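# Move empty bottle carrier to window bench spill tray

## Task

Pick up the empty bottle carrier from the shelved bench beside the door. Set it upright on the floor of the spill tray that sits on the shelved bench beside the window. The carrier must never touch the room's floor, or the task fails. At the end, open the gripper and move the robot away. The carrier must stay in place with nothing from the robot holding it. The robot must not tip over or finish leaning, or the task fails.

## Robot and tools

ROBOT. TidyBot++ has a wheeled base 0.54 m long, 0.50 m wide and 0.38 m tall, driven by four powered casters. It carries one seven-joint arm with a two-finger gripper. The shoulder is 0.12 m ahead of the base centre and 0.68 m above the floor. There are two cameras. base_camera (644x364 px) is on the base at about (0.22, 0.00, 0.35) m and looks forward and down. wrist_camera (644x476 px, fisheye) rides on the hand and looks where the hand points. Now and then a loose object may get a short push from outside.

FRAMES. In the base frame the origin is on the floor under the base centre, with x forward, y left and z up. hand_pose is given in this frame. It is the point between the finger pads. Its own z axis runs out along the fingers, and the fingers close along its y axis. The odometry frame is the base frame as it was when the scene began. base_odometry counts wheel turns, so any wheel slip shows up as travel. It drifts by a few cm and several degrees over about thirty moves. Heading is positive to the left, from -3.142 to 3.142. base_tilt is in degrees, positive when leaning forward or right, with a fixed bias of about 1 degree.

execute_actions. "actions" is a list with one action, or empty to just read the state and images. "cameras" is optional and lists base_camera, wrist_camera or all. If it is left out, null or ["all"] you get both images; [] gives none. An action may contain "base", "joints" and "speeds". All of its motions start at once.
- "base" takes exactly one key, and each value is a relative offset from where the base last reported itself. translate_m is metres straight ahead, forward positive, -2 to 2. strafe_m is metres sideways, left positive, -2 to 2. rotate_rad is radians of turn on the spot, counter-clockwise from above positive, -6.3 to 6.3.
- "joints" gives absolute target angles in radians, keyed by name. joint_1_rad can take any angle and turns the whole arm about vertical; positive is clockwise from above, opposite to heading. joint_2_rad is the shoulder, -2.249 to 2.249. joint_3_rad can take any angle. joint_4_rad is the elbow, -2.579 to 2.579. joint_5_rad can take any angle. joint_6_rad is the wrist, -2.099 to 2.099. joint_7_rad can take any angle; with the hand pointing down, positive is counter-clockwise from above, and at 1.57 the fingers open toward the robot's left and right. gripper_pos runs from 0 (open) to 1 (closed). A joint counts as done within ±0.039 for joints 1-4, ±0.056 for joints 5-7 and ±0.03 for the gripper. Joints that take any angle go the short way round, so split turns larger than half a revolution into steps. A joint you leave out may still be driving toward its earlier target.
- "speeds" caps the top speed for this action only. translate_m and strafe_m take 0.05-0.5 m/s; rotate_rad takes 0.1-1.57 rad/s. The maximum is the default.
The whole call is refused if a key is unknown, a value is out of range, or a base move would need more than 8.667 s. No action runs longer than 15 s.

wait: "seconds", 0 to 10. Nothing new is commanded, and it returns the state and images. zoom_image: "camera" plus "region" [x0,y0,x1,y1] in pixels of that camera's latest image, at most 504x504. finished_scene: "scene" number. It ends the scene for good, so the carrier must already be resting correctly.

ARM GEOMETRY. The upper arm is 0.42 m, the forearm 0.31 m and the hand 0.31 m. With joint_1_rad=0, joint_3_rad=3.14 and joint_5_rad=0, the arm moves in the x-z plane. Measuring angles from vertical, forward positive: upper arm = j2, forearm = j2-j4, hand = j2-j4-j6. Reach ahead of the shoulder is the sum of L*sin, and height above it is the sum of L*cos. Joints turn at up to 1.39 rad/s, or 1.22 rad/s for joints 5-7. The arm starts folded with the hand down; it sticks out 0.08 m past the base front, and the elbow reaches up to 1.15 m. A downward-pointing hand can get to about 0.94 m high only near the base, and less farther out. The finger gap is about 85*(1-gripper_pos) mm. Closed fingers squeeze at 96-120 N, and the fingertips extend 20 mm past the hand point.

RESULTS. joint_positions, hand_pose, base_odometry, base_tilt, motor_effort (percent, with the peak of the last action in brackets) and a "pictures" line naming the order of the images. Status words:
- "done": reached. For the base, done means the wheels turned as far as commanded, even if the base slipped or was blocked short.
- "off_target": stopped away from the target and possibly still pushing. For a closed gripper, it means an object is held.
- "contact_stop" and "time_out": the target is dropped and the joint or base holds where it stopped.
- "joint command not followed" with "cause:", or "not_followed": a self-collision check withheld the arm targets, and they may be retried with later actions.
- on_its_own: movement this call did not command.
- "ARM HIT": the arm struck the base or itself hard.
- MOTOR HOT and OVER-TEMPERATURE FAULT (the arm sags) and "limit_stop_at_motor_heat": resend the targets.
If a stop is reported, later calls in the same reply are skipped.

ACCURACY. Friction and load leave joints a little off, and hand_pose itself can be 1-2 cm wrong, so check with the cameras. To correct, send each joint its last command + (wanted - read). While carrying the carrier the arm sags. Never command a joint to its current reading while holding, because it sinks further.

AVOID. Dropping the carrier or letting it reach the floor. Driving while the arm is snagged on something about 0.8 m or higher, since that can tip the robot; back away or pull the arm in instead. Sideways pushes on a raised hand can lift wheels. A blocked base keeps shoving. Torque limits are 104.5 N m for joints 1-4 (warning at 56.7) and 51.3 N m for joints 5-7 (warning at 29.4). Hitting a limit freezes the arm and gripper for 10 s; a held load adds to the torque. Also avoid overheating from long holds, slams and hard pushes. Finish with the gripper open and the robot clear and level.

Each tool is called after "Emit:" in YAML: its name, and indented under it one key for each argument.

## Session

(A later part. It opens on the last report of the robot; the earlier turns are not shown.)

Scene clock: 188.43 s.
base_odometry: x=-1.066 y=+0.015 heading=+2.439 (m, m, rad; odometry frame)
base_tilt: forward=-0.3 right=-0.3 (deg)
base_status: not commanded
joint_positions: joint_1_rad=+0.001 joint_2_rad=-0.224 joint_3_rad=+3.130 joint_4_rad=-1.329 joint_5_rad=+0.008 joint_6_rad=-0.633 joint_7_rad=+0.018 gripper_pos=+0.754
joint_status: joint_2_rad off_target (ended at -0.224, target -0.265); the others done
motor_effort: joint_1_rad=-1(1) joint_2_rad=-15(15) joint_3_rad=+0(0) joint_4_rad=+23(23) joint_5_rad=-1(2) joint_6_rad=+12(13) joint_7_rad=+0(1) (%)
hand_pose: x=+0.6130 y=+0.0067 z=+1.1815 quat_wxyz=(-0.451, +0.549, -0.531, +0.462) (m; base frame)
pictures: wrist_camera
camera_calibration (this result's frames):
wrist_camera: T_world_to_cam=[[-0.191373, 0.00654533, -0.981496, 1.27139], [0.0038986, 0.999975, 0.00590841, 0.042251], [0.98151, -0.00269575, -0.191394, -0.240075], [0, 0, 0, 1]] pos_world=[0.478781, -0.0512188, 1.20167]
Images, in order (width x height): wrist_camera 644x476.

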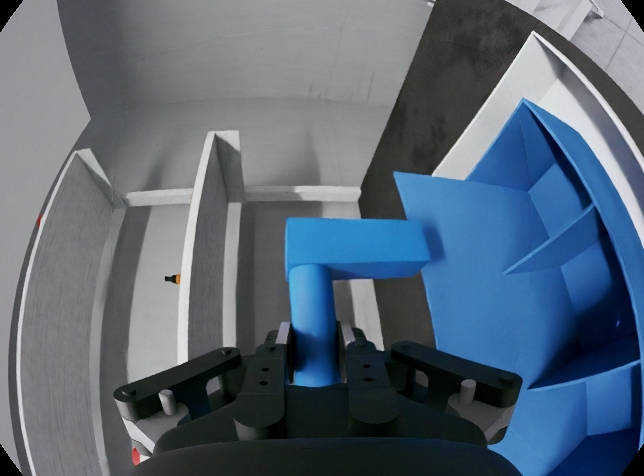

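Still loaded; continue down.

Emit:
execute_actions:
  actions:
    - {"joints":{"joint_2_rad":-0.285,"joint_4_rad":-1.42,"joint_6_rad":-0.53}}
  cameras: []

Emit:
execute_actions:
  actions:
    - {"joints":{"joint_2_rad":-0.3,"joint_4_rad":-1.5,"joint_6_rad":-0.465}}
  cameras: ["wrist_camera"]

Scene clock: 192.83 s.
base_odometry: x=-1.066 y=+0.015 heading=+2.439 (m, m, rad; odometry frame)
base_tilt: forward=-0.3 right=-0.3 (deg)
base_status: not commanded
joint_positions: joint_1_rad=+0.001 joint_2_rad=-0.262 joint_3_rad=+3.130 joint_4_rad=-1.400 joint_5_rad=+0.008 joint_6_rad=-0.557 joint_7_rad=+0.018 gripper_pos=+0.754
joint_status: all done
motor_effort: joint_1_rad=-1(1) joint_2_rad=-11(14) joint_3_rad=+1(2) joint_4_rad=+20(22) joint_5_rad=+0(1) joint_6_rad=+9(12) joint_7_rad=+1(1) (%)
hand_pose: x=+0.6043 y=+0.0067 z=+1.1812 quat_wxyz=(-0.463, +0.539, -0.521, +0.473) (m; base frame)
pictures: none
No camera images: the call's "cameras" was empty. Leave "cameras" out to get every camera's image.

Scene clock: 193.70 s.
base_odometry: x=-1.066 y=+0.015 heading=+2.439 (m, m, rad; odometry frame)
base_tilt: forward=-0.3 right=-0.3 (deg)
base_status: not commanded
joint_positions: joint_1_rad=+0.001 joint_2_rad=-0.288 joint_3_rad=+3.133 joint_4_rad=-1.460 joint_5_rad=+0.008 joint_6_rad=-0.477 joint_7_rad=+0.018 gripper_pos=+0.755
joint_status: joint_4_rad off_target (ended at -1.460, target -1.500); the others done
motor_effort: joint_1_rad=-3(3) joint_2_rad=-8(11) joint_3_rad=-2(2) joint_4_rad=+16(20) joint_5_rad=+1(2) joint_6_rad=+7(10) joint_7_rad=+1(1) (%)
hand_pose: x=+0.5996 y=+0.0052 z=+1.1827 quat_wxyz=(-0.474, +0.528, -0.511, +0.486) (m; base frame)
pictures: wrist_camera
camera_calibration (this result's frames):
wrist_camera: T_world_to_cam=[[-0.104317, 0.00733721, -0.994517, 1.23313], [0.00542303, 0.999962, 0.00680855, 0.0418705], [0.994529, -0.00468305, -0.104353, -0.337454], [0, 0, 0, 1]] pos_world=[0.464018, -0.052497, 1.19087]
Images, in order (width x height): wrist_camera 644x476.

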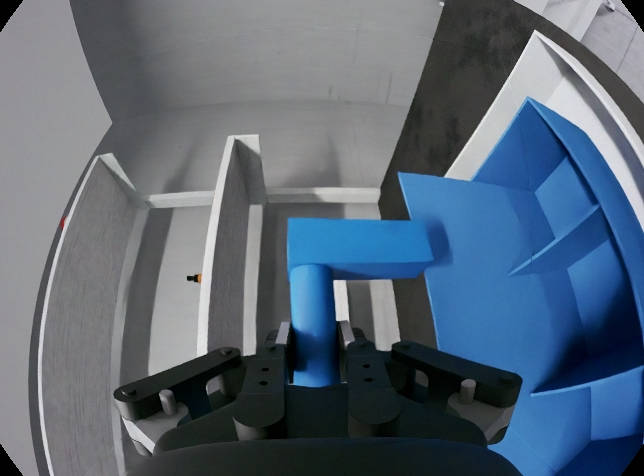

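Landed. Release and back away.

Emit:
execute_actions:
  actions:
    - {"joints":{"joint_4_rad":-1.45,"gripper_pos":0.3}}
  cameras: ["wrist_camera"]

Emit:
execute_actions:
  actions:
    - {"base":{"translate_m":-0.12},"speeds":{"translate_m":0.1}}
  cameras: ["wrist_camera"]

Emit:
execute_actions:
  actions:
    - {"base":{"translate_m":-0.35},"joints":{"joint_7_rad":1.57,"joint_6_rad":-0.8}}
  cameras: ["wrist_camera"]

Scene clock: 199.77 s.
base_odometry: x=-1.066 y=+0.015 heading=+2.439 (m, m, rad; odometry frame)
base_tilt: forward=-0.3 right=-0.3 (deg)
base_status: not commanded
joint_positions: joint_1_rad=+0.001 joint_2_rad=-0.288 joint_3_rad=+3.133 joint_4_rad=-1.459 joint_5_rad=+0.008 joint_6_rad=-0.477 joint_7_rad=+0.018 gripper_pos=+0.300
joint_status: all done
motor_effort: joint_1_rad=-1(3) joint_2_rad=-10(12) joint_3_rad=+0(2) joint_4_rad=+21(23) joint_5_rad=-1(1) joint_6_rad=+9(12) joint_7_rad=+1(2) (%)
hand_pose: x=+0.5995 y=+0.0053 z=+1.1832 quat_wxyz=(-0.474, +0.527, -0.511, +0.486) (m; base frame)
pictures: wrist_camera
camera_calibration (this result's frames):
wrist_camera: T_world_to_cam=[[-0.103494, 0.00727271, -0.994603, 1.23322], [0.00523909, 0.999963, 0.00676674, 0.0419159], [0.994616, -0.0045105, -0.103528, -0.338326], [0, 0, 0, 1]] pos_world=[0.463916, -0.0524093, 1.19125]
Images, in order (width x height): wrist_camera 644x476.

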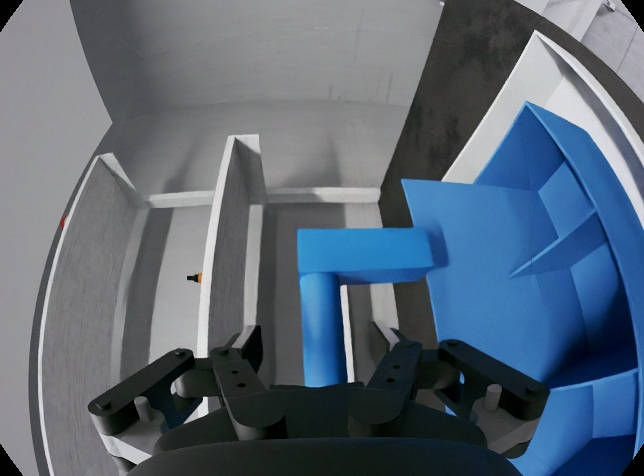

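Scene clock: 201.47 s.
base_odometry: x=-0.974 y=-0.063 heading=+2.439 (m, m, rad; odometry frame)
base_tilt: forward=-0.3 right=-0.3 (deg)
base_status: done
joint_positions: joint_1_rad=+0.001 joint_2_rad=-0.293 joint_3_rad=+3.133 joint_4_rad=-1.459 joint_5_rad=+0.008 joint_6_rad=-0.477 joint_7_rad=+0.018 gripper_pos=+0.300
joint_status: not commanded
motor_effort: joint_1_rad=-2(1) joint_2_rad=-11(16) joint_3_rad=+1(0) joint_4_rad=+21(23) joint_5_rad=+0(0) joint_6_rad=+9(9) joint_7_rad=+0(0) (%)
hand_pose: x=+0.5967 y=+0.0053 z=+1.1859 quat_wxyz=(-0.476, +0.526, -0.509, +0.487) (m; base frame)
pictures: wrist_camera
camera_calibration (this result's frames):
wrist_camera: T_world_to_cam=[[-0.0978619, 0.00726902, -0.995173, 1.23294], [0.00520047, 0.999963, 0.00679261, 0.0419027], [0.995186, -0.00451063, -0.0978961, -0.342245], [0, 0, 0, 1]] pos_world=[0.461038, -0.0524071, 1.1932]
Images, in order (width x height): wrist_camera 644x476.

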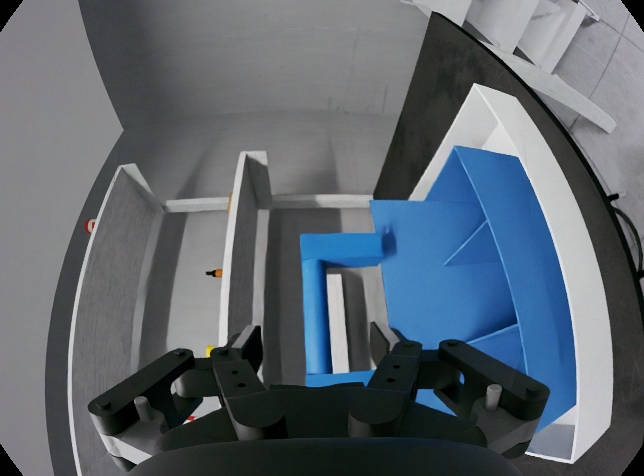

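Scene clock: 203.50 s.
base_odometry: x=-0.707 y=-0.290 heading=+2.438 (m, m, rad; odometry frame)
base_tilt: forward=-0.3 right=-0.3 (deg)
base_status: done
joint_positions: joint_1_rad=+0.001 joint_2_rad=-0.301 joint_3_rad=+3.133 joint_4_rad=-1.459 joint_5_rad=+0.008 joint_6_rad=-0.779 joint_7_rad=+1.552 gripper_pos=+0.300
joint_status: all done
motor_effort: joint_1_rad=-2(1) joint_2_rad=-7(15) joint_3_rad=+0(0) joint_4_rad=+20(22) joint_5_rad=-1(1) joint_6_rad=+9(9) joint_7_rad=+1(1) (%)
hand_pose: x=+0.5726 y=+0.0043 z=+1.0982 quat_wxyz=(-0.003, +0.824, -0.003, +0.567) (m; base frame)
pictures: wrist_camera
camera_calibration (this result's frames):
wrist_camera: T_world_to_cam=[[-0.0389137, -0.998718, -0.032362, 0.0565477], [-0.349636, 0.043948, -0.935854, 1.28614], [0.936077, -0.0251027, -0.350898, -0.0150547], [0, 0, 0, 1]] pos_world=[0.465972, -0.000425799, 1.20018]
Images, in order (width x height): wrist_camera 644x476.

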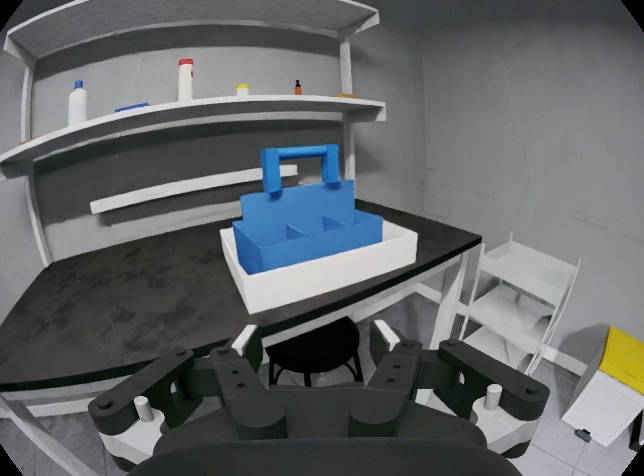

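Emit:
finished_scene:
  scene: 1

The scene is finished: the task was done.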